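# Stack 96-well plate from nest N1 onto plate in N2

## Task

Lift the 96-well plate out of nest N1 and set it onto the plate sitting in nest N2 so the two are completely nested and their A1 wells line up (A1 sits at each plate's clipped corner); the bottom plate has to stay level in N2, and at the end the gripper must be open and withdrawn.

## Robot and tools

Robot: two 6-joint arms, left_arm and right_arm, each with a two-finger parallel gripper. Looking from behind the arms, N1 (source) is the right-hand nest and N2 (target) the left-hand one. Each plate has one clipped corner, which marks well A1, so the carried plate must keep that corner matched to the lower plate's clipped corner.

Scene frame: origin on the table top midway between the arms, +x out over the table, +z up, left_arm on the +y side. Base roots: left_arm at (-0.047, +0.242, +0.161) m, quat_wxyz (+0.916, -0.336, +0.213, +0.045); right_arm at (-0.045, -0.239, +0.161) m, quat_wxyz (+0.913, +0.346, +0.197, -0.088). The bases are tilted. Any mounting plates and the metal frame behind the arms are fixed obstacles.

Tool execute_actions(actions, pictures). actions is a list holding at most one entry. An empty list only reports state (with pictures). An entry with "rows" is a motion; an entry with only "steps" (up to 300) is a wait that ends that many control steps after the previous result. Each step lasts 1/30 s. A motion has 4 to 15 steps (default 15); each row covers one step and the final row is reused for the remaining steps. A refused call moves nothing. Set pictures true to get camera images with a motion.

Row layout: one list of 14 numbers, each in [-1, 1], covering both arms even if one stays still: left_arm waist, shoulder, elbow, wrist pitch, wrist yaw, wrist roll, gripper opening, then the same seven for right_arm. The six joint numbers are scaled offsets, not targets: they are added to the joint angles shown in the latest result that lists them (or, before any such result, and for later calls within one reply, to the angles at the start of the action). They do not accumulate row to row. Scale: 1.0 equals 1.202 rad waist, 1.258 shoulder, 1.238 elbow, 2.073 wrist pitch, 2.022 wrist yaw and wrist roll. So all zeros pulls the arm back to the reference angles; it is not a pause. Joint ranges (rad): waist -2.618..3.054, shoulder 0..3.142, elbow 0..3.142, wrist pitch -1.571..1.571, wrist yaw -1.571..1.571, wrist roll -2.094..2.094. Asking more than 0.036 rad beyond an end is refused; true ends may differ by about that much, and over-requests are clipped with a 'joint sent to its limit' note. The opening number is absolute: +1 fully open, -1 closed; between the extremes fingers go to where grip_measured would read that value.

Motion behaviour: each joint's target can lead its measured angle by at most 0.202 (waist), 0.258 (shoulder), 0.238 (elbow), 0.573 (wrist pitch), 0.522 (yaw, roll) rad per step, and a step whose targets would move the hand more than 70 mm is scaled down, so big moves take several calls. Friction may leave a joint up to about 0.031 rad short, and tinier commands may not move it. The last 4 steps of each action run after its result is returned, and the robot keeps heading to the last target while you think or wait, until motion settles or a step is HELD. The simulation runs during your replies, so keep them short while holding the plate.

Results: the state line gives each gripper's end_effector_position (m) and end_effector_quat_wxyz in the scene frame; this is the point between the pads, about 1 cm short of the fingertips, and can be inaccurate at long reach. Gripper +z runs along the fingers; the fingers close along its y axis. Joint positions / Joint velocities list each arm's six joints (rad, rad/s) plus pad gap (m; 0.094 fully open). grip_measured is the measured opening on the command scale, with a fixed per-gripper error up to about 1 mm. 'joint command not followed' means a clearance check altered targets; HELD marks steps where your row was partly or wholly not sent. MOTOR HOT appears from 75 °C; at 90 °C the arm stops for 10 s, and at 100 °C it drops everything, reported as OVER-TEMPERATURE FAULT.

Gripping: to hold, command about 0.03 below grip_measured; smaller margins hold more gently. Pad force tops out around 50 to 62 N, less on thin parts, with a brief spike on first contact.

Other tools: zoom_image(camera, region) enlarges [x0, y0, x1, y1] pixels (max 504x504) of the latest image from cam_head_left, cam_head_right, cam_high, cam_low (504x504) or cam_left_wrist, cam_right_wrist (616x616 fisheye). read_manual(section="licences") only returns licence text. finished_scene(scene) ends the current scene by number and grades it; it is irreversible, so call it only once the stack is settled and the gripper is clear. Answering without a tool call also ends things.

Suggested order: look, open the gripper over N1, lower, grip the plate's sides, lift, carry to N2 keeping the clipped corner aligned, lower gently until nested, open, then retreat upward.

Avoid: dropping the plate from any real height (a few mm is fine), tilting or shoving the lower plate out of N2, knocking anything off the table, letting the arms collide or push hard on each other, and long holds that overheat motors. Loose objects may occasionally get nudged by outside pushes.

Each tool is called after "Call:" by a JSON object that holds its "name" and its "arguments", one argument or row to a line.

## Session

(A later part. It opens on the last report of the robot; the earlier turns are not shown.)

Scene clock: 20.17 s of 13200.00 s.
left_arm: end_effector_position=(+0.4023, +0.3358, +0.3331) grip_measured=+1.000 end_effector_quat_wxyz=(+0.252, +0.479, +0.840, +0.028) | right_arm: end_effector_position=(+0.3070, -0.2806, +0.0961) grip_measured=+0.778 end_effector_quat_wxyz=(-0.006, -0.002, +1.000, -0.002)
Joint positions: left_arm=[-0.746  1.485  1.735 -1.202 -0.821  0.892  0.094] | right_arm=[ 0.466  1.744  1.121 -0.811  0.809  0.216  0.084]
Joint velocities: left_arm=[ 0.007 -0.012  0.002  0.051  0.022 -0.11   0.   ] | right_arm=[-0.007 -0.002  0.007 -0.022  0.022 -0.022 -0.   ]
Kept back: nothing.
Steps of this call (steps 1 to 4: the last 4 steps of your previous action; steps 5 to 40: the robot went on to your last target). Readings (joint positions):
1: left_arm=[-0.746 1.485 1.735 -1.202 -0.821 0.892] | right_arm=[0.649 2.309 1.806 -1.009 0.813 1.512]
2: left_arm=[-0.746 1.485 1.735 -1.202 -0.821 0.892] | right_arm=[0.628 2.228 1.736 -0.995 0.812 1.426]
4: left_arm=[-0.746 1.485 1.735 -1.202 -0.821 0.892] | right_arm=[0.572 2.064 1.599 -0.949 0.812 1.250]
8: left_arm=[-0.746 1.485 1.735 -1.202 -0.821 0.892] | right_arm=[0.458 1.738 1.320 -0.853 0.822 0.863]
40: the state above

Call:
{"name": "execute_actions", "arguments": {
  "actions": [
    {"rows":[[0,0,0,0,0,0,1,-0.073,0.042,-0.072,0.111,-0.014,-0.072,0.74]]}
  ]
}}

Call:
{"name": "execute_actions", "arguments": {
  "actions": [
    {"steps":20}
  ],
  "pictures": true
}}

Call:
{"name": "zoom_image", "arguments": {
  "camera": "cam_low",
  "region": [140,260,230,325]
}}

Call:
{"name": "zoom_image", "arguments": {
  "camera": "cam_head_right",
  "region": [380,200,460,275]
}}

Scene clock: 20.77 s of 13200.00 s.
left_arm: end_effector_position=(+0.4023, +0.3358, +0.3331) grip_measured=+1.000 end_effector_quat_wxyz=(+0.252, +0.479, +0.840, +0.028) | right_arm: end_effector_position=(+0.3054, -0.2793, +0.0566) grip_measured=+0.778 end_effector_quat_wxyz=(-0.009, -0.006, +1.000, -0.003)
Joint positions: left_arm=[-0.746  1.485  1.735 -1.202 -0.821  0.892  0.094] | right_arm=[ 0.379  1.791  1.05  -0.613  0.795  0.092  0.084]
Joint velocities: left_arm=[-0.002  0.012 -0.022  0.007 -0.066  0.037  0.   ] | right_arm=[ 0.002 -0.007 -0.002  0.198 -0.037 -0.125 -0.   ]
Steps of this call (steps 1 to 7: the robot went on to your last target; steps 8 to 18: the first 11 steps of this action). Readings (joint positions):
8: left_arm=[-0.746 1.485 1.735 -1.202 -0.821 0.892] | right_arm=[0.459 1.745 1.111 -0.783 0.808 0.196]
9: left_arm=[-0.746 1.485 1.735 -1.202 -0.821 0.892] | right_arm=[0.443 1.749 1.096 -0.738 0.804 0.173]
11: left_arm=[-0.746 1.485 1.735 -1.202 -0.821 0.892] | right_arm=[0.404 1.770 1.072 -0.680 0.801 0.139]
15: left_arm=[-0.746 1.485 1.735 -1.202 -0.821 0.892] | right_arm=[0.379 1.791 1.050 -0.635 0.797 0.104]
18: the state above

Scene clock: 21.43 s of 13200.00 s.
left_arm: end_effector_position=(+0.4023, +0.3358, +0.3331) grip_measured=+1.000 end_effector_quat_wxyz=(+0.252, +0.479, +0.840, +0.028) | right_arm: end_effector_position=(+0.3096, -0.2788, +0.0566) grip_measured=+0.778 end_effector_quat_wxyz=(-0.001, -0.004, +1.000, -0.002)
Joint positions: left_arm=[-0.746  1.485  1.735 -1.202 -0.821  0.892  0.094] | right_arm=[ 0.379  1.791  1.05  -0.591  0.794  0.08   0.084]
Joint velocities: left_arm=[ 0.017 -0.002 -0.002 -0.066 -0.051  0.051  0.   ] | right_arm=[-0.002  0.007  0.007 -0.007  0.007 -0.007 -0.   ]
Kept back: nothing.
Steps of this call (steps 1 to 4: the last 4 steps of your previous action; steps 5 to 20: the robot went on to your last target). Readings (joint positions):
1: left_arm=[-0.746 1.485 1.735 -1.202 -0.821 0.892] | right_arm=[0.379 1.791 1.050 -0.608 0.795 0.090]
2: left_arm=[-0.746 1.485 1.735 -1.202 -0.821 0.892] | right_arm=[0.379 1.791 1.050 -0.604 0.795 0.088]
4: left_arm=[-0.746 1.485 1.735 -1.202 -0.821 0.892] | right_arm=[0.379 1.791 1.050 -0.599 0.794 0.085]
8: left_arm=[-0.746 1.485 1.735 -1.202 -0.821 0.892] | right_arm=[0.379 1.791 1.050 -0.594 0.794 0.082]
20: the state above

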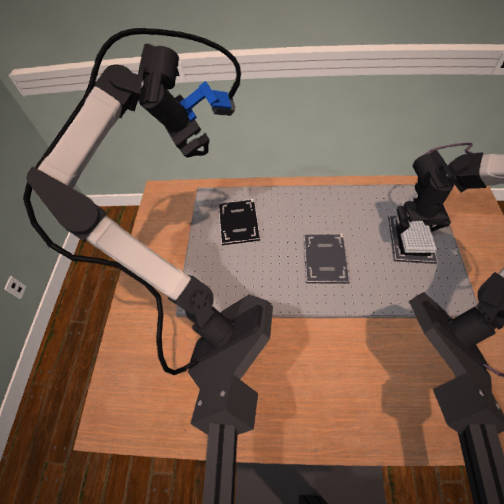

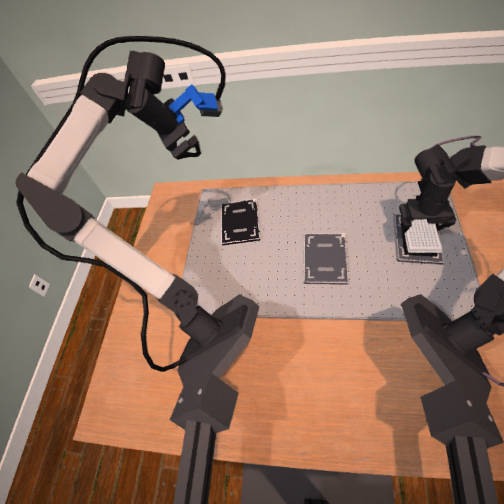

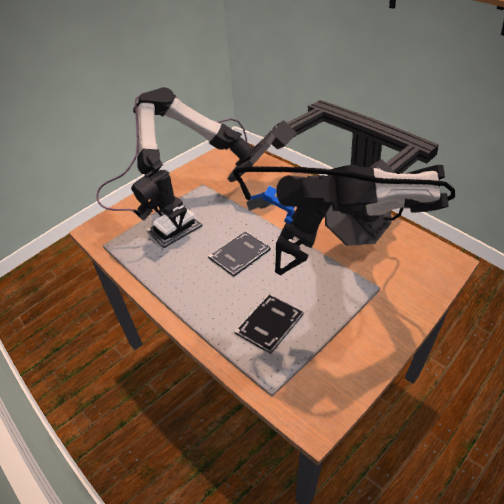

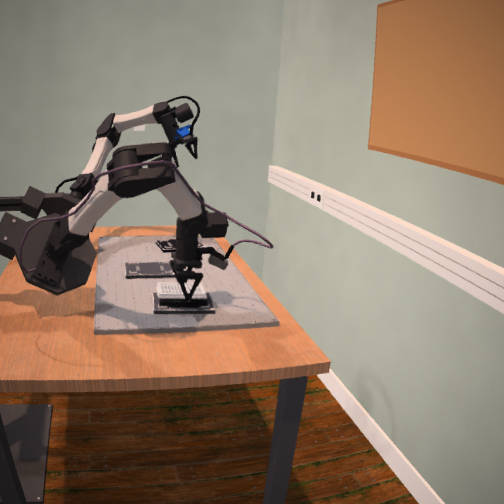

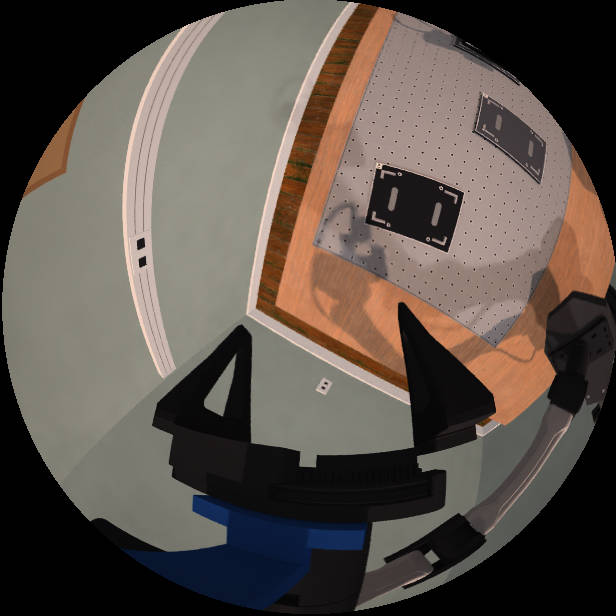

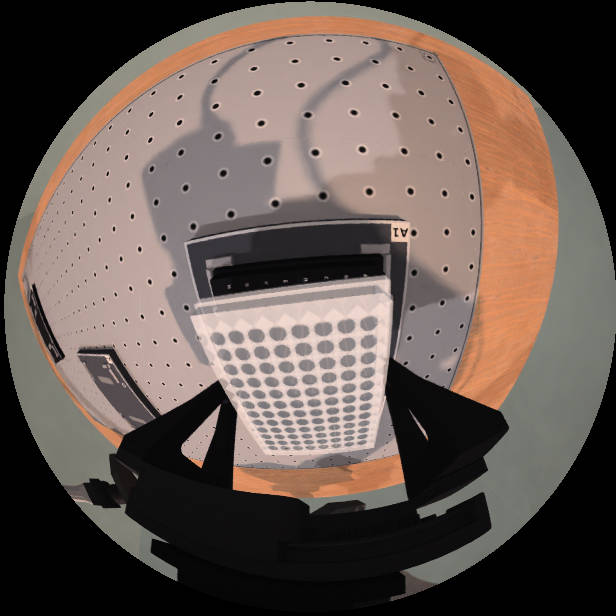

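Region (140, 260, 230, 325) of cam_low's 504x504 image, scaled by 5.600, with more detail than that image has.

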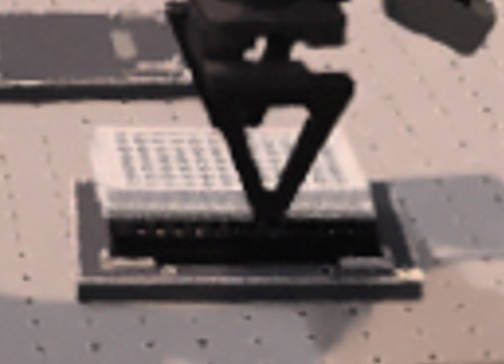

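Region (380, 200, 460, 275) of cam_head_right's 504x504 image, scaled by 6.300, with more detail than that image has; it fills the top 472 rows of this view, and the rest is white.

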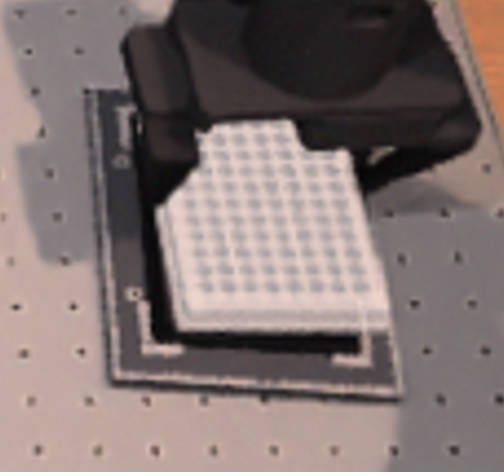

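Call:
{"name": "execute_actions", "arguments": {
  "actions": [
    {"rows":[[0,0,0,0,0,0,1,-0.018,0.028,0.033,0.011,0,0.027,0.74]]}
  ]
}}

Call:
{"name": "execute_actions", "arguments": {
  "actions": [
    {"steps":12}
  ],
  "pictures": true
}}

Call:
{"name": "zoom_image", "arguments": {
  "camera": "cam_low",
  "region": [140,260,230,325]
}}

Call:
{"name": "zoom_image", "arguments": {
  "camera": "cam_head_right",
  "region": [380,200,460,275]
}}

Call:
{"name": "zoom_image", "arguments": {
  "camera": "cam_high",
  "region": [130,190,215,255]
}}

Scene clock: 22.03 s of 13200.00 s.
left_arm: end_effector_position=(+0.4023, +0.3358, +0.3331) grip_measured=+1.000 end_effector_quat_wxyz=(+0.252, +0.479, +0.840, +0.028) | right_arm: end_effector_position=(+0.3145, -0.2788, +0.0525) grip_measured=+0.778 end_effector_quat_wxyz=(-0.001, +0.023, +1.000, -0.003)
Joint positions: left_arm=[-0.746  1.485  1.735 -1.202 -0.821  0.892  0.094] | right_arm=[ 0.37   1.811  1.067 -0.579  0.794  0.121  0.084]
Joint velocities: left_arm=[-0.017 -0.002  0.017  0.007 -0.007 -0.007  0.   ] | right_arm=[-0.002 -0.012 -0.012  0.022  0.037  0.081 -0.   ]
Steps of this call (steps 1 to 7: the robot went on to your last target; steps 8 to 18: the first 11 steps of this action). Readings (joint positions):
8: left_arm=[-0.746 1.485 1.735 -1.202 -0.821 0.892] | right_arm=[0.379 1.793 1.052 -0.591 0.794 0.086]
9: left_arm=[-0.746 1.485 1.735 -1.202 -0.821 0.892] | right_arm=[0.377 1.798 1.057 -0.590 0.794 0.094]
11: left_arm=[-0.746 1.485 1.735 -1.202 -0.821 0.892] | right_arm=[0.372 1.808 1.065 -0.583 0.794 0.105]
15: left_arm=[-0.746 1.485 1.735 -1.202 -0.821 0.892] | right_arm=[0.370 1.811 1.067 -0.580 0.794 0.117]
18: the state above

Scene clock: 22.43 s of 13200.00 s.
left_arm: end_effector_position=(+0.4023, +0.3358, +0.3331) grip_measured=+1.000 end_effector_quat_wxyz=(+0.252, +0.479, +0.840, +0.028) | right_arm: end_effector_position=(+0.3146, -0.2788, +0.0525) grip_measured=+0.778 end_effector_quat_wxyz=(-0.001, +0.025, +1.000, -0.003)
Joint positions: left_arm=[-0.746  1.485  1.735 -1.202 -0.821  0.892  0.094] | right_arm=[ 0.37   1.811  1.067 -0.579  0.794  0.125  0.084]
Joint velocities: left_arm=[ 0.017  0.002  0.002  0.037 -0.022 -0.022  0.   ] | right_arm=[-0.032  0.002  0.007 -0.022  0.022  0.007  0.   ]
Kept back: nothing.
Steps of this call (steps 1 to 4: the last 4 steps of your previous action; steps 5 to 12: the robot went on to your last target). Readings (joint positions):
1: left_arm=[-0.746 1.485 1.735 -1.202 -0.821 0.892] | right_arm=[0.370 1.811 1.067 -0.579 0.794 0.122]
2: left_arm=[-0.746 1.485 1.735 -1.202 -0.821 0.892] | right_arm=[0.370 1.811 1.067 -0.579 0.794 0.123]
4: left_arm=[-0.746 1.485 1.735 -1.202 -0.821 0.892] | right_arm=[0.370 1.811 1.067 -0.579 0.794 0.124]
8: left_arm=[-0.746 1.485 1.735 -1.202 -0.821 0.892] | right_arm=[0.370 1.811 1.067 -0.579 0.794 0.125]
12: the state above

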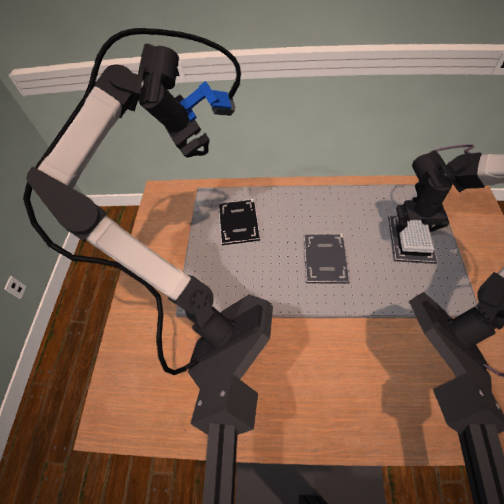

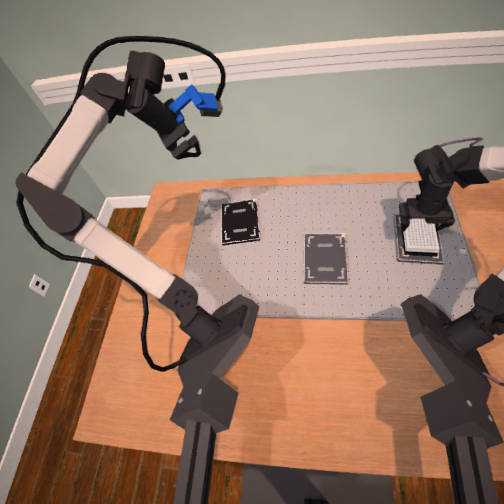

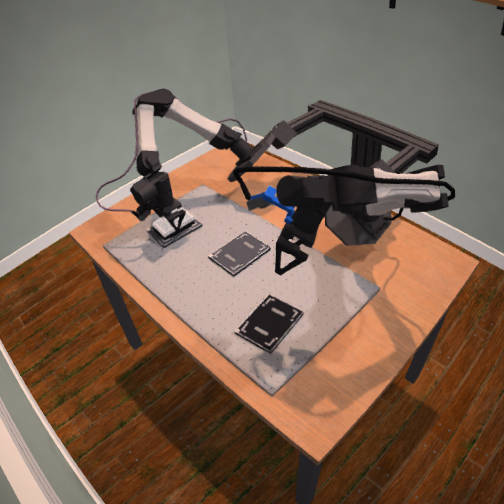

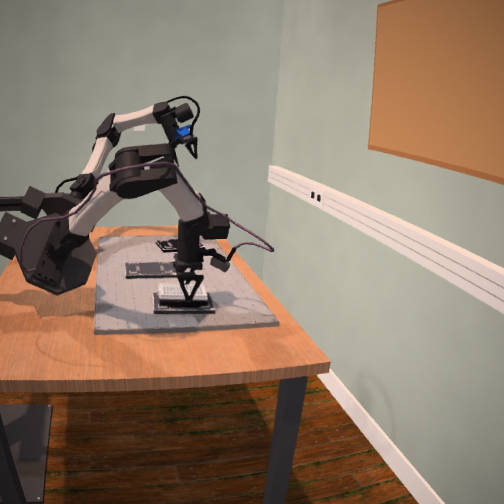

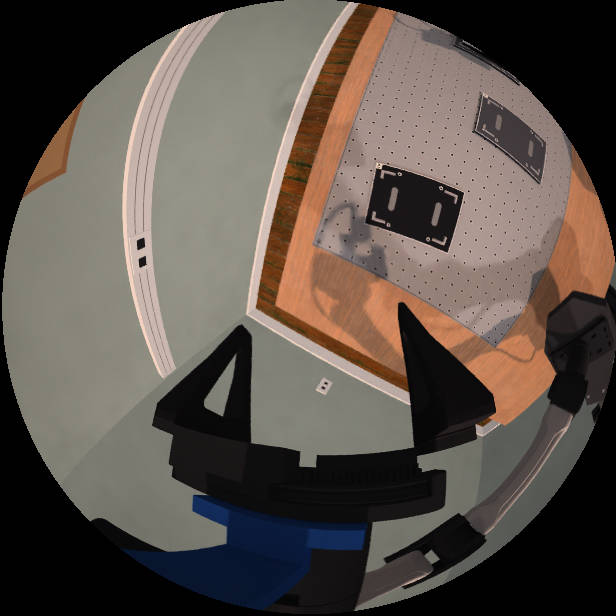

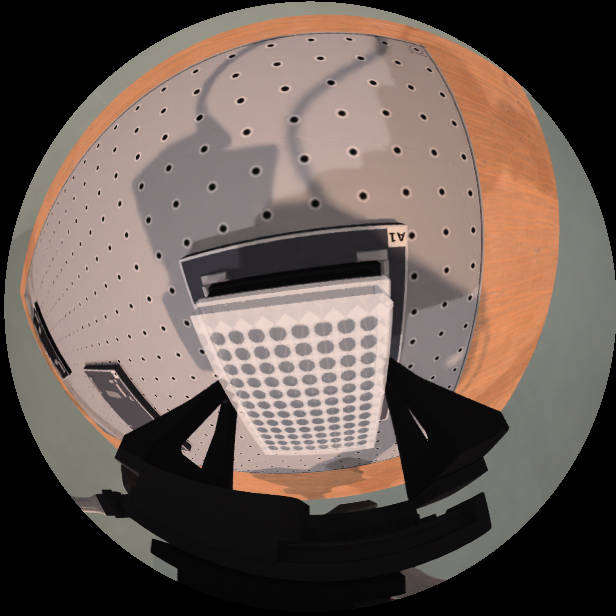

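Region (140, 260, 230, 325) of cam_low's 504x504 image, scaled by 5.600, with more detail than that image has.

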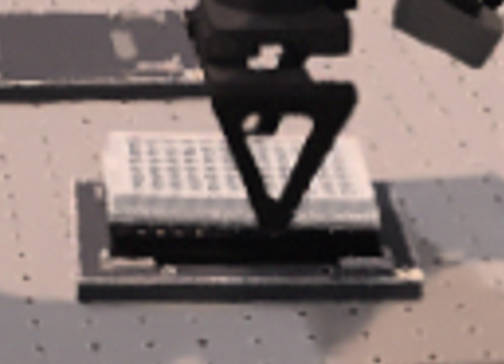

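Region (380, 200, 460, 275) of cam_head_right's 504x504 image, scaled by 6.300, with more detail than that image has; it fills the top 472 rows of this view, and the rest is white.

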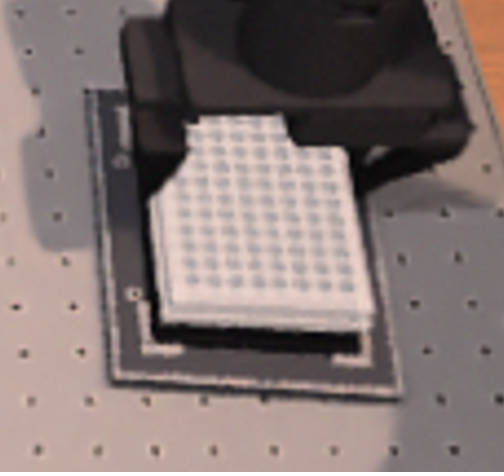

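Region (130, 190, 215, 255) of cam_high's 504x504 image, scaled by 5.929, with more detail than that image has; it fills the top 385 rows of this view, and the rest is white.

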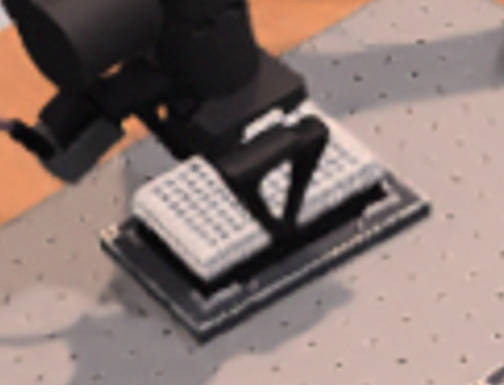

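Call:
{"name": "execute_actions", "arguments": {
  "actions": [
    {"rows":[[0,0,0,0,0,0,1,0,0,0,0,0,-0.019,0.74],[0,0,0,0,0,0,1,0,0,0,0,0,-0.019,0.74],[0,0,0,0,0,0,1,0,0,0,0,0,-0.019,0.74],[0,0,0,0,0,0,1,-0.019,0.022,0,0.015,0,-0.019,0.74]]}
  ]
}}

Call:
{"name": "execute_actions", "arguments": {
  "actions": [
    {"steps":12}
  ],
  "pictures": true
}}

Call:
{"name": "zoom_image", "arguments": {
  "camera": "cam_low",
  "region": [140,260,230,325]
}}

Call:
{"name": "zoom_image", "arguments": {
  "camera": "cam_head_right",
  "region": [380,200,460,275]
}}

Call:
{"name": "zoom_image", "arguments": {
  "camera": "cam_high",
  "region": [130,190,215,255]
}}

Scene clock: 23.03 s of 13200.00 s.
left_arm: end_effector_position=(+0.4023, +0.3358, +0.3331) grip_measured=+1.000 end_effector_quat_wxyz=(+0.252, +0.479, +0.840, +0.028) | right_arm: end_effector_position=(+0.3152, -0.2787, +0.0483) grip_measured=+0.778 end_effector_quat_wxyz=(-0.002, +0.017, +1.000, -0.004)
Joint positions: left_arm=[-0.746  1.485  1.735 -1.202 -0.821  0.892  0.094] | right_arm=[ 0.361  1.821  1.067 -0.563  0.794  0.099  0.084]
Joint velocities: left_arm=[-0.007 -0.007  0.002  0.022  0.037 -0.037  0.   ] | right_arm=[ 0.017  0.012 -0.002 -0.037  0.007 -0.037  0.   ]
Steps of this call (steps 1 to 7: the robot went on to your last target; steps 8 to 18: the first 11 steps of this action). Readings (joint positions):
8: left_arm=[-0.746 1.485 1.735 -1.202 -0.821 0.892] | right_arm=[0.370 1.811 1.067 -0.579 0.794 0.121]
9: left_arm=[-0.746 1.485 1.735 -1.202 -0.821 0.892] | right_arm=[0.370 1.811 1.067 -0.579 0.794 0.116]
11: left_arm=[-0.746 1.485 1.735 -1.202 -0.821 0.892] | right_arm=[0.369 1.812 1.067 -0.577 0.794 0.109]
15: left_arm=[-0.746 1.485 1.735 -1.202 -0.821 0.892] | right_arm=[0.361 1.821 1.067 -0.564 0.794 0.101]
18: the state above

Scene clock: 23.43 s of 13200.00 s.
left_arm: end_effector_position=(+0.4023, +0.3358, +0.3331) grip_measured=+1.000 end_effector_quat_wxyz=(+0.252, +0.479, +0.840, +0.028) | right_arm: end_effector_position=(+0.3153, -0.2787, +0.0483) grip_measured=+0.778 end_effector_quat_wxyz=(-0.002, +0.016, +1.000, -0.004)
Joint positions: left_arm=[-0.746  1.485  1.735 -1.202 -0.821  0.892  0.094] | right_arm=[ 0.361  1.821  1.067 -0.563  0.794  0.097  0.084]
Joint velocities: left_arm=[-0.012 -0.007 -0.002  0.051 -0.037 -0.037  0.   ] | right_arm=[-0.012 -0.002  0.002 -0.037 -0.022  0.007  0.   ]
Kept back: nothing.
Steps of this call (steps 1 to 4: the last 4 steps of your previous action; steps 5 to 12: the robot went on to your last target). Readings (joint positions):
1: left_arm=[-0.746 1.485 1.735 -1.202 -0.821 0.892] | right_arm=[0.361 1.821 1.067 -0.563 0.794 0.099]
2: left_arm=[-0.746 1.485 1.735 -1.202 -0.821 0.892] | right_arm=[0.361 1.821 1.067 -0.563 0.794 0.098]
4: left_arm=[-0.746 1.485 1.735 -1.202 -0.821 0.892] | right_arm=[0.361 1.821 1.067 -0.563 0.794 0.098]
8: left_arm=[-0.746 1.485 1.735 -1.202 -0.821 0.892] | right_arm=[0.361 1.821 1.067 -0.563 0.794 0.097]
12: the state above

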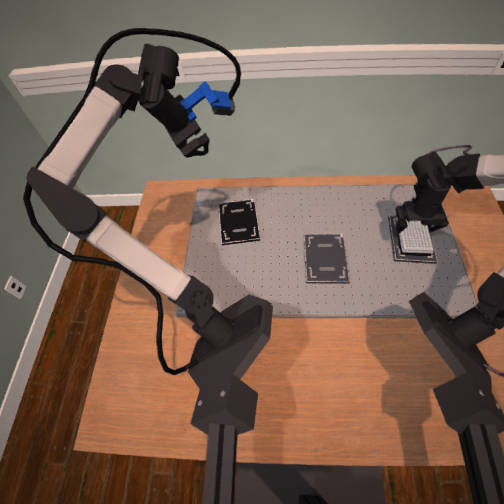

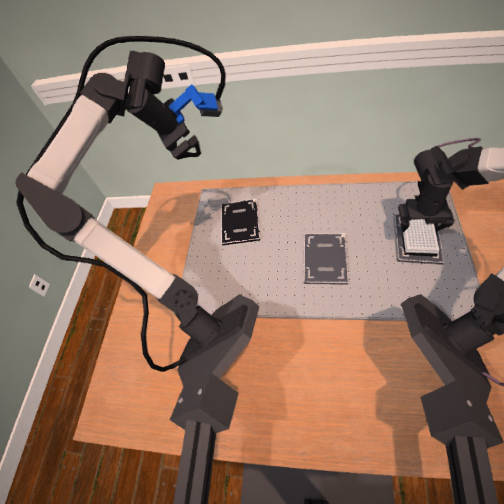

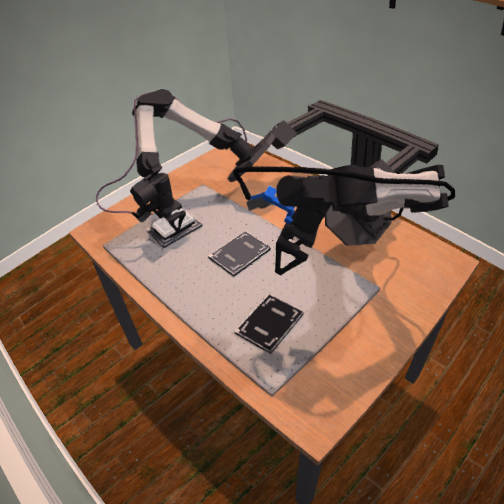

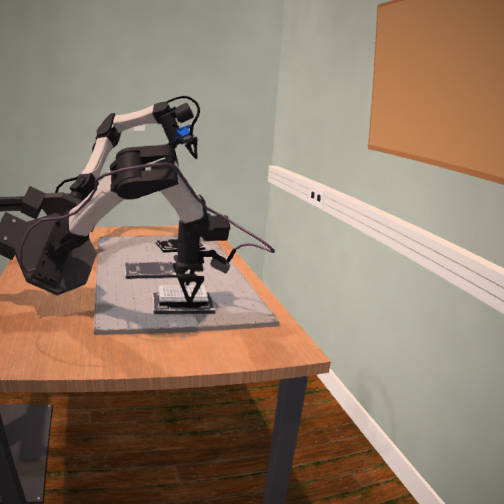

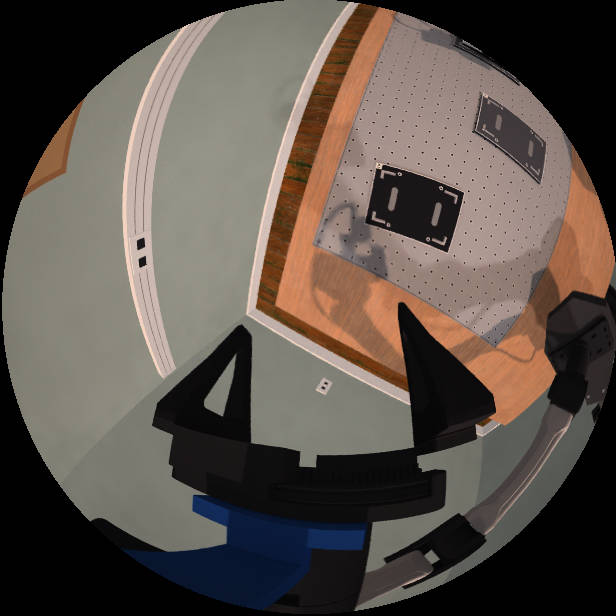

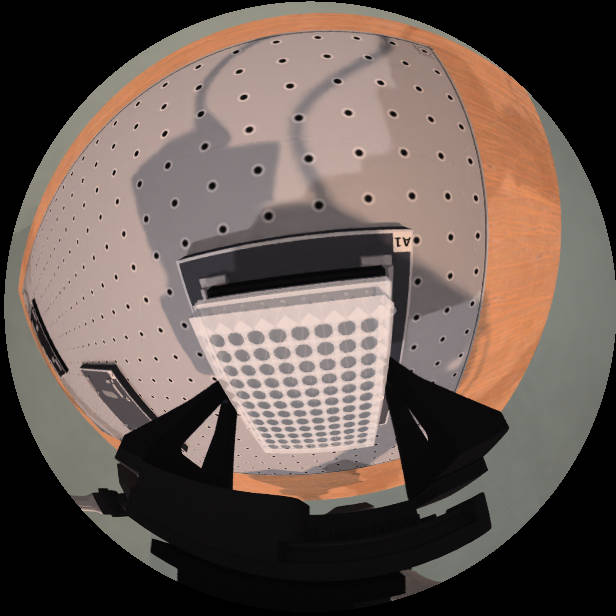

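Region (140, 260, 230, 325) of cam_low's 504x504 image, scaled by 5.600, with more detail than that image has.

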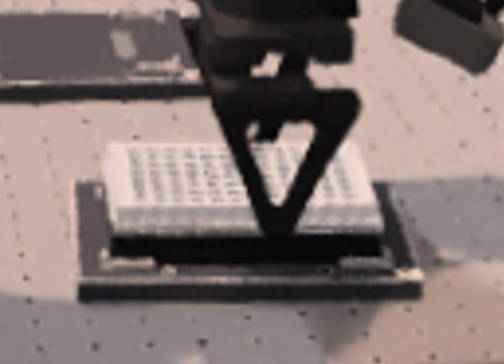

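Region (380, 200, 460, 275) of cam_head_right's 504x504 image, scaled by 6.300, with more detail than that image has; it fills the top 472 rows of this view, and the rest is white.

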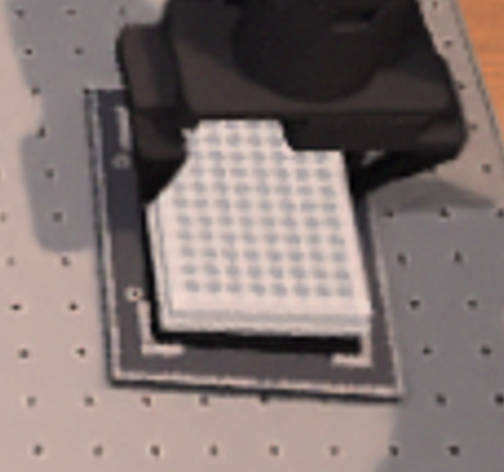

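Region (130, 190, 215, 255) of cam_high's 504x504 image, scaled by 5.929, with more detail than that image has; it fills the top 385 rows of this view, and the rest is white.

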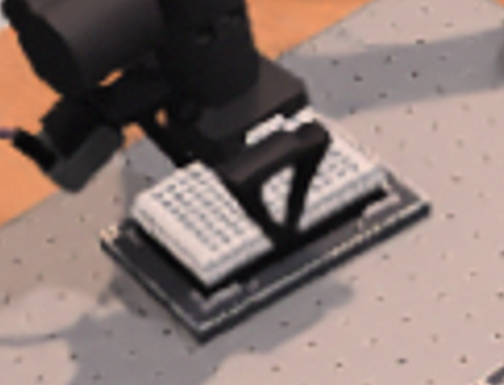

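Call:
{"name": "execute_actions", "arguments": {
  "actions": [
    {"rows":[[0,0,0,0,0,0,1,-0.014,0,0,-0.009,0.012,0,0.74]]}
  ]
}}

Call:
{"name": "execute_actions", "arguments": {
  "actions": [
    {"steps":8}
  ]
}}

Call:
{"name": "execute_actions", "arguments": {
  "actions": [
    {"rows":[[0,0,0,0,0,0,1,0,0,0,0,0,0,1],[0,0,0,0,0,0,1,0,0,0,0,0,0,1],[0,0,0,0,0,0,1,0,0,0,0,0,0,1],[0,0,0,0,0,0,1,0,0,0,0,0,0,1],[0,0,0,0,0,0,1,0,0,0,0,0,0,1],[0,0,0,0,0,0,1,0,0,0,0,0,0,1],[0,0,0,0,0,0,1,0.11,-0.06,0.1,-0.16,0,0.1,1]]}
  ]
}}

Call:
{"name": "execute_actions", "arguments": {
  "actions": [
    {"steps":20}
  ],
  "pictures": true
}}

Call:
{"name": "zoom_image", "arguments": {
  "camera": "cam_low",
  "region": [140,260,230,325]
}}

Call:
{"name": "zoom_image", "arguments": {
  "camera": "cam_right_wrist",
  "region": [180,190,430,430]
}}

Call:
{"name": "zoom_image", "arguments": {
  "camera": "cam_high",
  "region": [130,190,215,255]
}}

Scene clock: 24.10 s of 13200.00 s.
left_arm: end_effector_position=(+0.4023, +0.3358, +0.3331) grip_measured=+1.000 end_effector_quat_wxyz=(+0.252, +0.479, +0.840, +0.028) | right_arm: end_effector_position=(+0.3152, -0.2789, +0.0483) grip_measured=+0.778 end_effector_quat_wxyz=(-0.002, +0.016, +1.000, -0.005)
Joint positions: left_arm=[-0.746  1.485  1.735 -1.202 -0.821  0.892  0.094] | right_arm=[ 0.361  1.821  1.067 -0.563  0.795  0.097  0.084]
Joint velocities: left_arm=[ 0.002  0.007  0.007  0.037 -0.037 -0.037  0.   ] | right_arm=[-0.007  0.012  0.012 -0.051 -0.022  0.007  0.001]
Steps of this call (steps 1 to 9: the robot went on to your last target; steps 10 to 20: the first 11 steps of this action). Readings (joint positions):
10: left_arm=[-0.746 1.485 1.735 -1.202 -0.821 0.892] | right_arm=[0.361 1.821 1.067 -0.563 0.795 0.097]
11: left_arm=[-0.746 1.485 1.735 -1.202 -0.821 0.892] | right_arm=[0.361 1.821 1.067 -0.563 0.795 0.097]
13: left_arm=[-0.746 1.485 1.735 -1.202 -0.821 0.892] | right_arm=[0.361 1.821 1.067 -0.563 0.795 0.097]
17: left_arm=[-0.746 1.485 1.735 -1.202 -0.821 0.892] | right_arm=[0.361 1.821 1.067 -0.563 0.795 0.097]
20: the state above

Scene clock: 24.37 s of 13200.00 s.
left_arm: end_effector_position=(+0.4023, +0.3358, +0.3331) grip_measured=+1.000 end_effector_quat_wxyz=(+0.252, +0.479, +0.840, +0.028) | right_arm: end_effector_position=(+0.3152, -0.2789, +0.0483) grip_measured=+0.778 end_effector_quat_wxyz=(-0.002, +0.016, +1.000, -0.005)
Joint positions: left_arm=[-0.746  1.485  1.735 -1.202 -0.821  0.892  0.094] | right_arm=[ 0.361  1.821  1.067 -0.563  0.795  0.097  0.084]
Joint velocities: left_arm=[-0.007 -0.007 -0.002 -0.007 -0.022 -0.022  0.   ] | right_arm=[-0.007  0.012 -0.007 -0.037  0.007 -0.022 -0.001]
Kept back: nothing.
Steps of this call (steps 1 to 4: the last 4 steps of your previous action; steps 5 to 8: the robot went on to your last target). Readings (joint positions):
1: left_arm=[-0.746 1.485 1.735 -1.202 -0.821 0.892] | right_arm=[0.361 1.821 1.067 -0.563 0.795 0.097]
2: left_arm=[-0.746 1.485 1.735 -1.202 -0.821 0.892] | right_arm=[0.361 1.821 1.067 -0.563 0.795 0.097]
4: left_arm=[-0.746 1.485 1.735 -1.202 -0.821 0.892] | right_arm=[0.361 1.821 1.067 -0.563 0.795 0.097]
8: the state above

Scene clock: 24.73 s of 13200.00 s.
left_arm: end_effector_position=(+0.4023, +0.3358, +0.3331) grip_measured=+1.000 end_effector_quat_wxyz=(+0.252, +0.479, +0.840, +0.028) | right_arm: end_effector_position=(+0.3282, -0.2708, +0.1040) grip_measured=+1.000 end_effector_quat_wxyz=(+0.021, +0.017, +1.000, +0.013)
Joint positions: left_arm=[-0.746  1.485  1.735 -1.202 -0.821  0.892  0.094] | right_arm=[ 0.488  1.762  1.164 -0.771  0.796  0.223  0.094]
Joint velocities: left_arm=[ 0.002  0.007 -0.017  0.037 -0.081  0.051  0.   ] | right_arm=[ 0.589 -0.447  0.374 -0.623  0.051  0.432  0.   ]
Steps of this call (steps 1 to 11: the first 11 steps of this action). Readings (joint positions):
1: left_arm=[-0.746 1.485 1.735 -1.202 -0.821 0.892] | right_arm=[0.361 1.821 1.067 -0.563 0.795 0.097]
2: left_arm=[-0.746 1.485 1.735 -1.202 -0.821 0.892] | right_arm=[0.361 1.821 1.067 -0.563 0.795 0.097]
4: left_arm=[-0.746 1.485 1.735 -1.202 -0.821 0.892] | right_arm=[0.361 1.821 1.067 -0.563 0.795 0.097]
8: left_arm=[-0.746 1.485 1.735 -1.202 -0.821 0.892] | right_arm=[0.397 1.811 1.107 -0.673 0.796 0.159]
11: the state above

Scene clock: 25.40 s of 13200.00 s.
left_arm: end_effector_position=(+0.4023, +0.3358, +0.3331) grip_measured=+1.000 end_effector_quat_wxyz=(+0.252, +0.479, +0.840, +0.028) | right_arm: end_effector_position=(+0.3180, -0.2772, +0.1160) grip_measured=+1.000 end_effector_quat_wxyz=(+0.005, +0.021, +1.000, +0.011)
Joint positions: left_arm=[-0.746  1.485  1.735 -1.202 -0.821  0.892  0.094] | right_arm=[ 0.506  1.738  1.183 -0.878  0.796  0.289  0.094]
Joint velocities: left_arm=[-0.007 -0.002 -0.012 -0.007  0.037  0.022  0.   ] | right_arm=[-0.002 -0.002 -0.007 -0.037 -0.007  0.066  0.   ]
Kept back: nothing.
Steps of this call (steps 1 to 4: the last 4 steps of your previous action; steps 5 to 20: the robot went on to your last target). Readings (joint positions):
1: left_arm=[-0.746 1.485 1.735 -1.202 -0.821 0.892] | right_arm=[0.503 1.750 1.174 -0.787 0.796 0.236]
2: left_arm=[-0.746 1.485 1.735 -1.202 -0.821 0.892] | right_arm=[0.508 1.742 1.180 -0.800 0.796 0.247]
4: left_arm=[-0.746 1.485 1.735 -1.202 -0.821 0.892] | right_arm=[0.507 1.738 1.183 -0.823 0.796 0.263]
8: left_arm=[-0.746 1.485 1.735 -1.202 -0.821 0.892] | right_arm=[0.506 1.738 1.183 -0.858 0.796 0.279]
20: the state above

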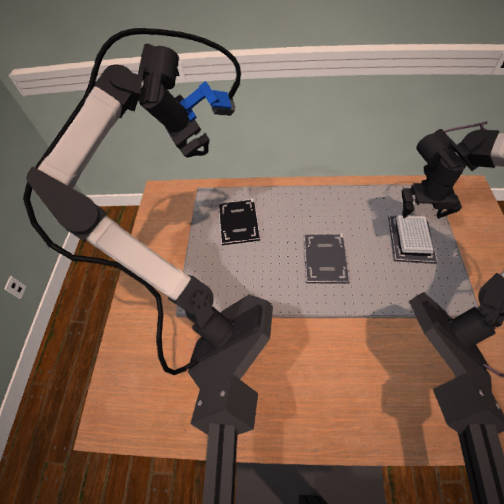

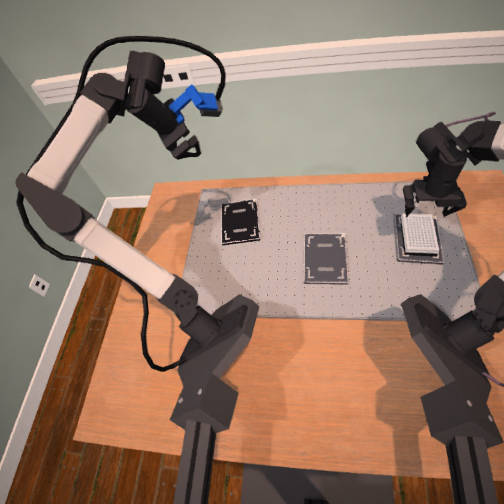

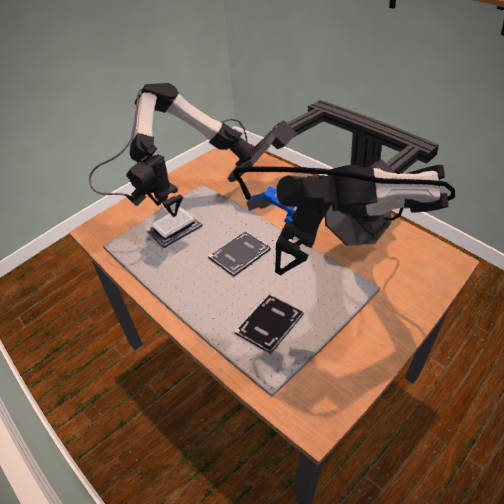

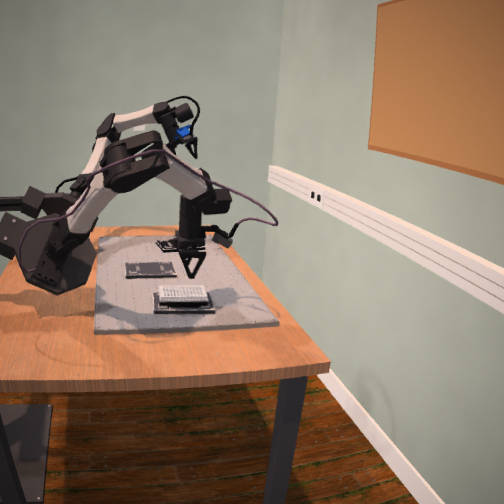

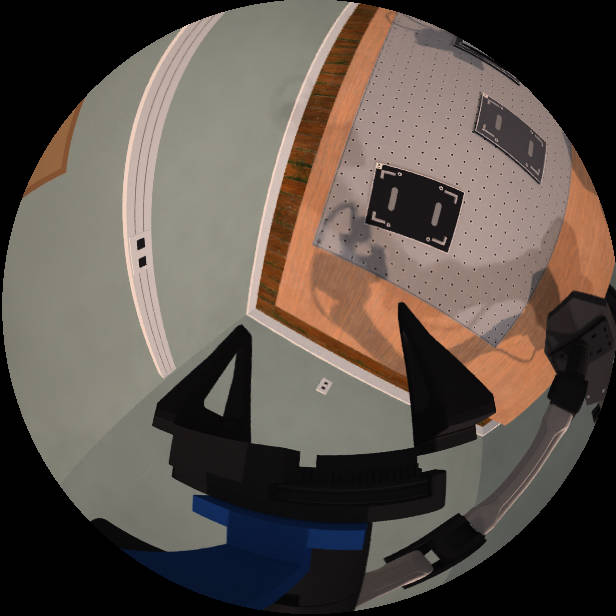

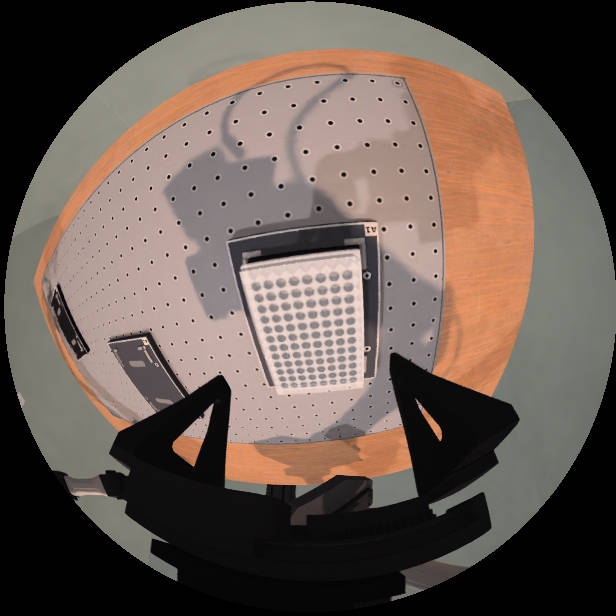

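Region (140, 260, 230, 325) of cam_low's 504x504 image, scaled by 5.600, with more detail than that image has.

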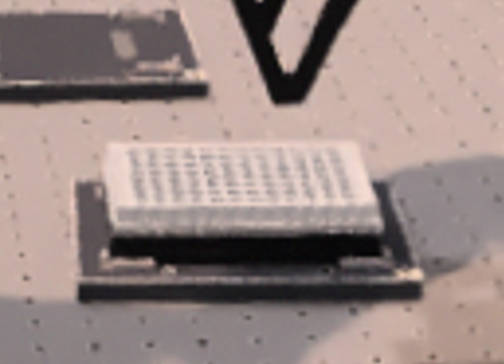

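Region (180, 190, 430, 430) of cam_right_wrist's 616x616 image, scaled by 2.016, with more detail than that image has; it fills the top 484 rows of this view, and the rest is white.

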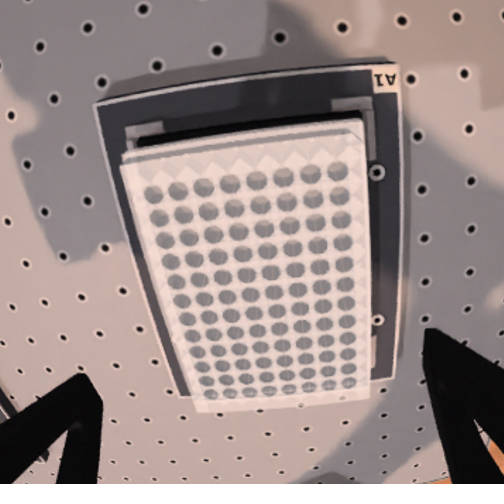

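Region (130, 190, 215, 255) of cam_high's 504x504 image, scaled by 5.929, with more detail than that image has; it fills the top 385 rows of this view, and the rest is white.

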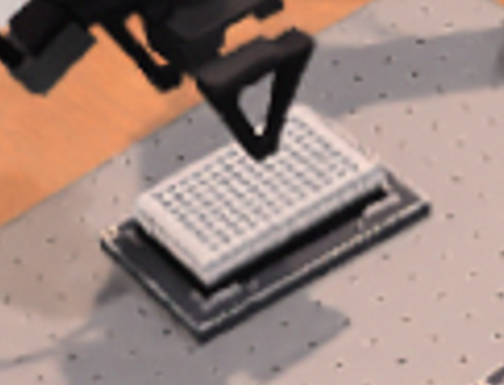

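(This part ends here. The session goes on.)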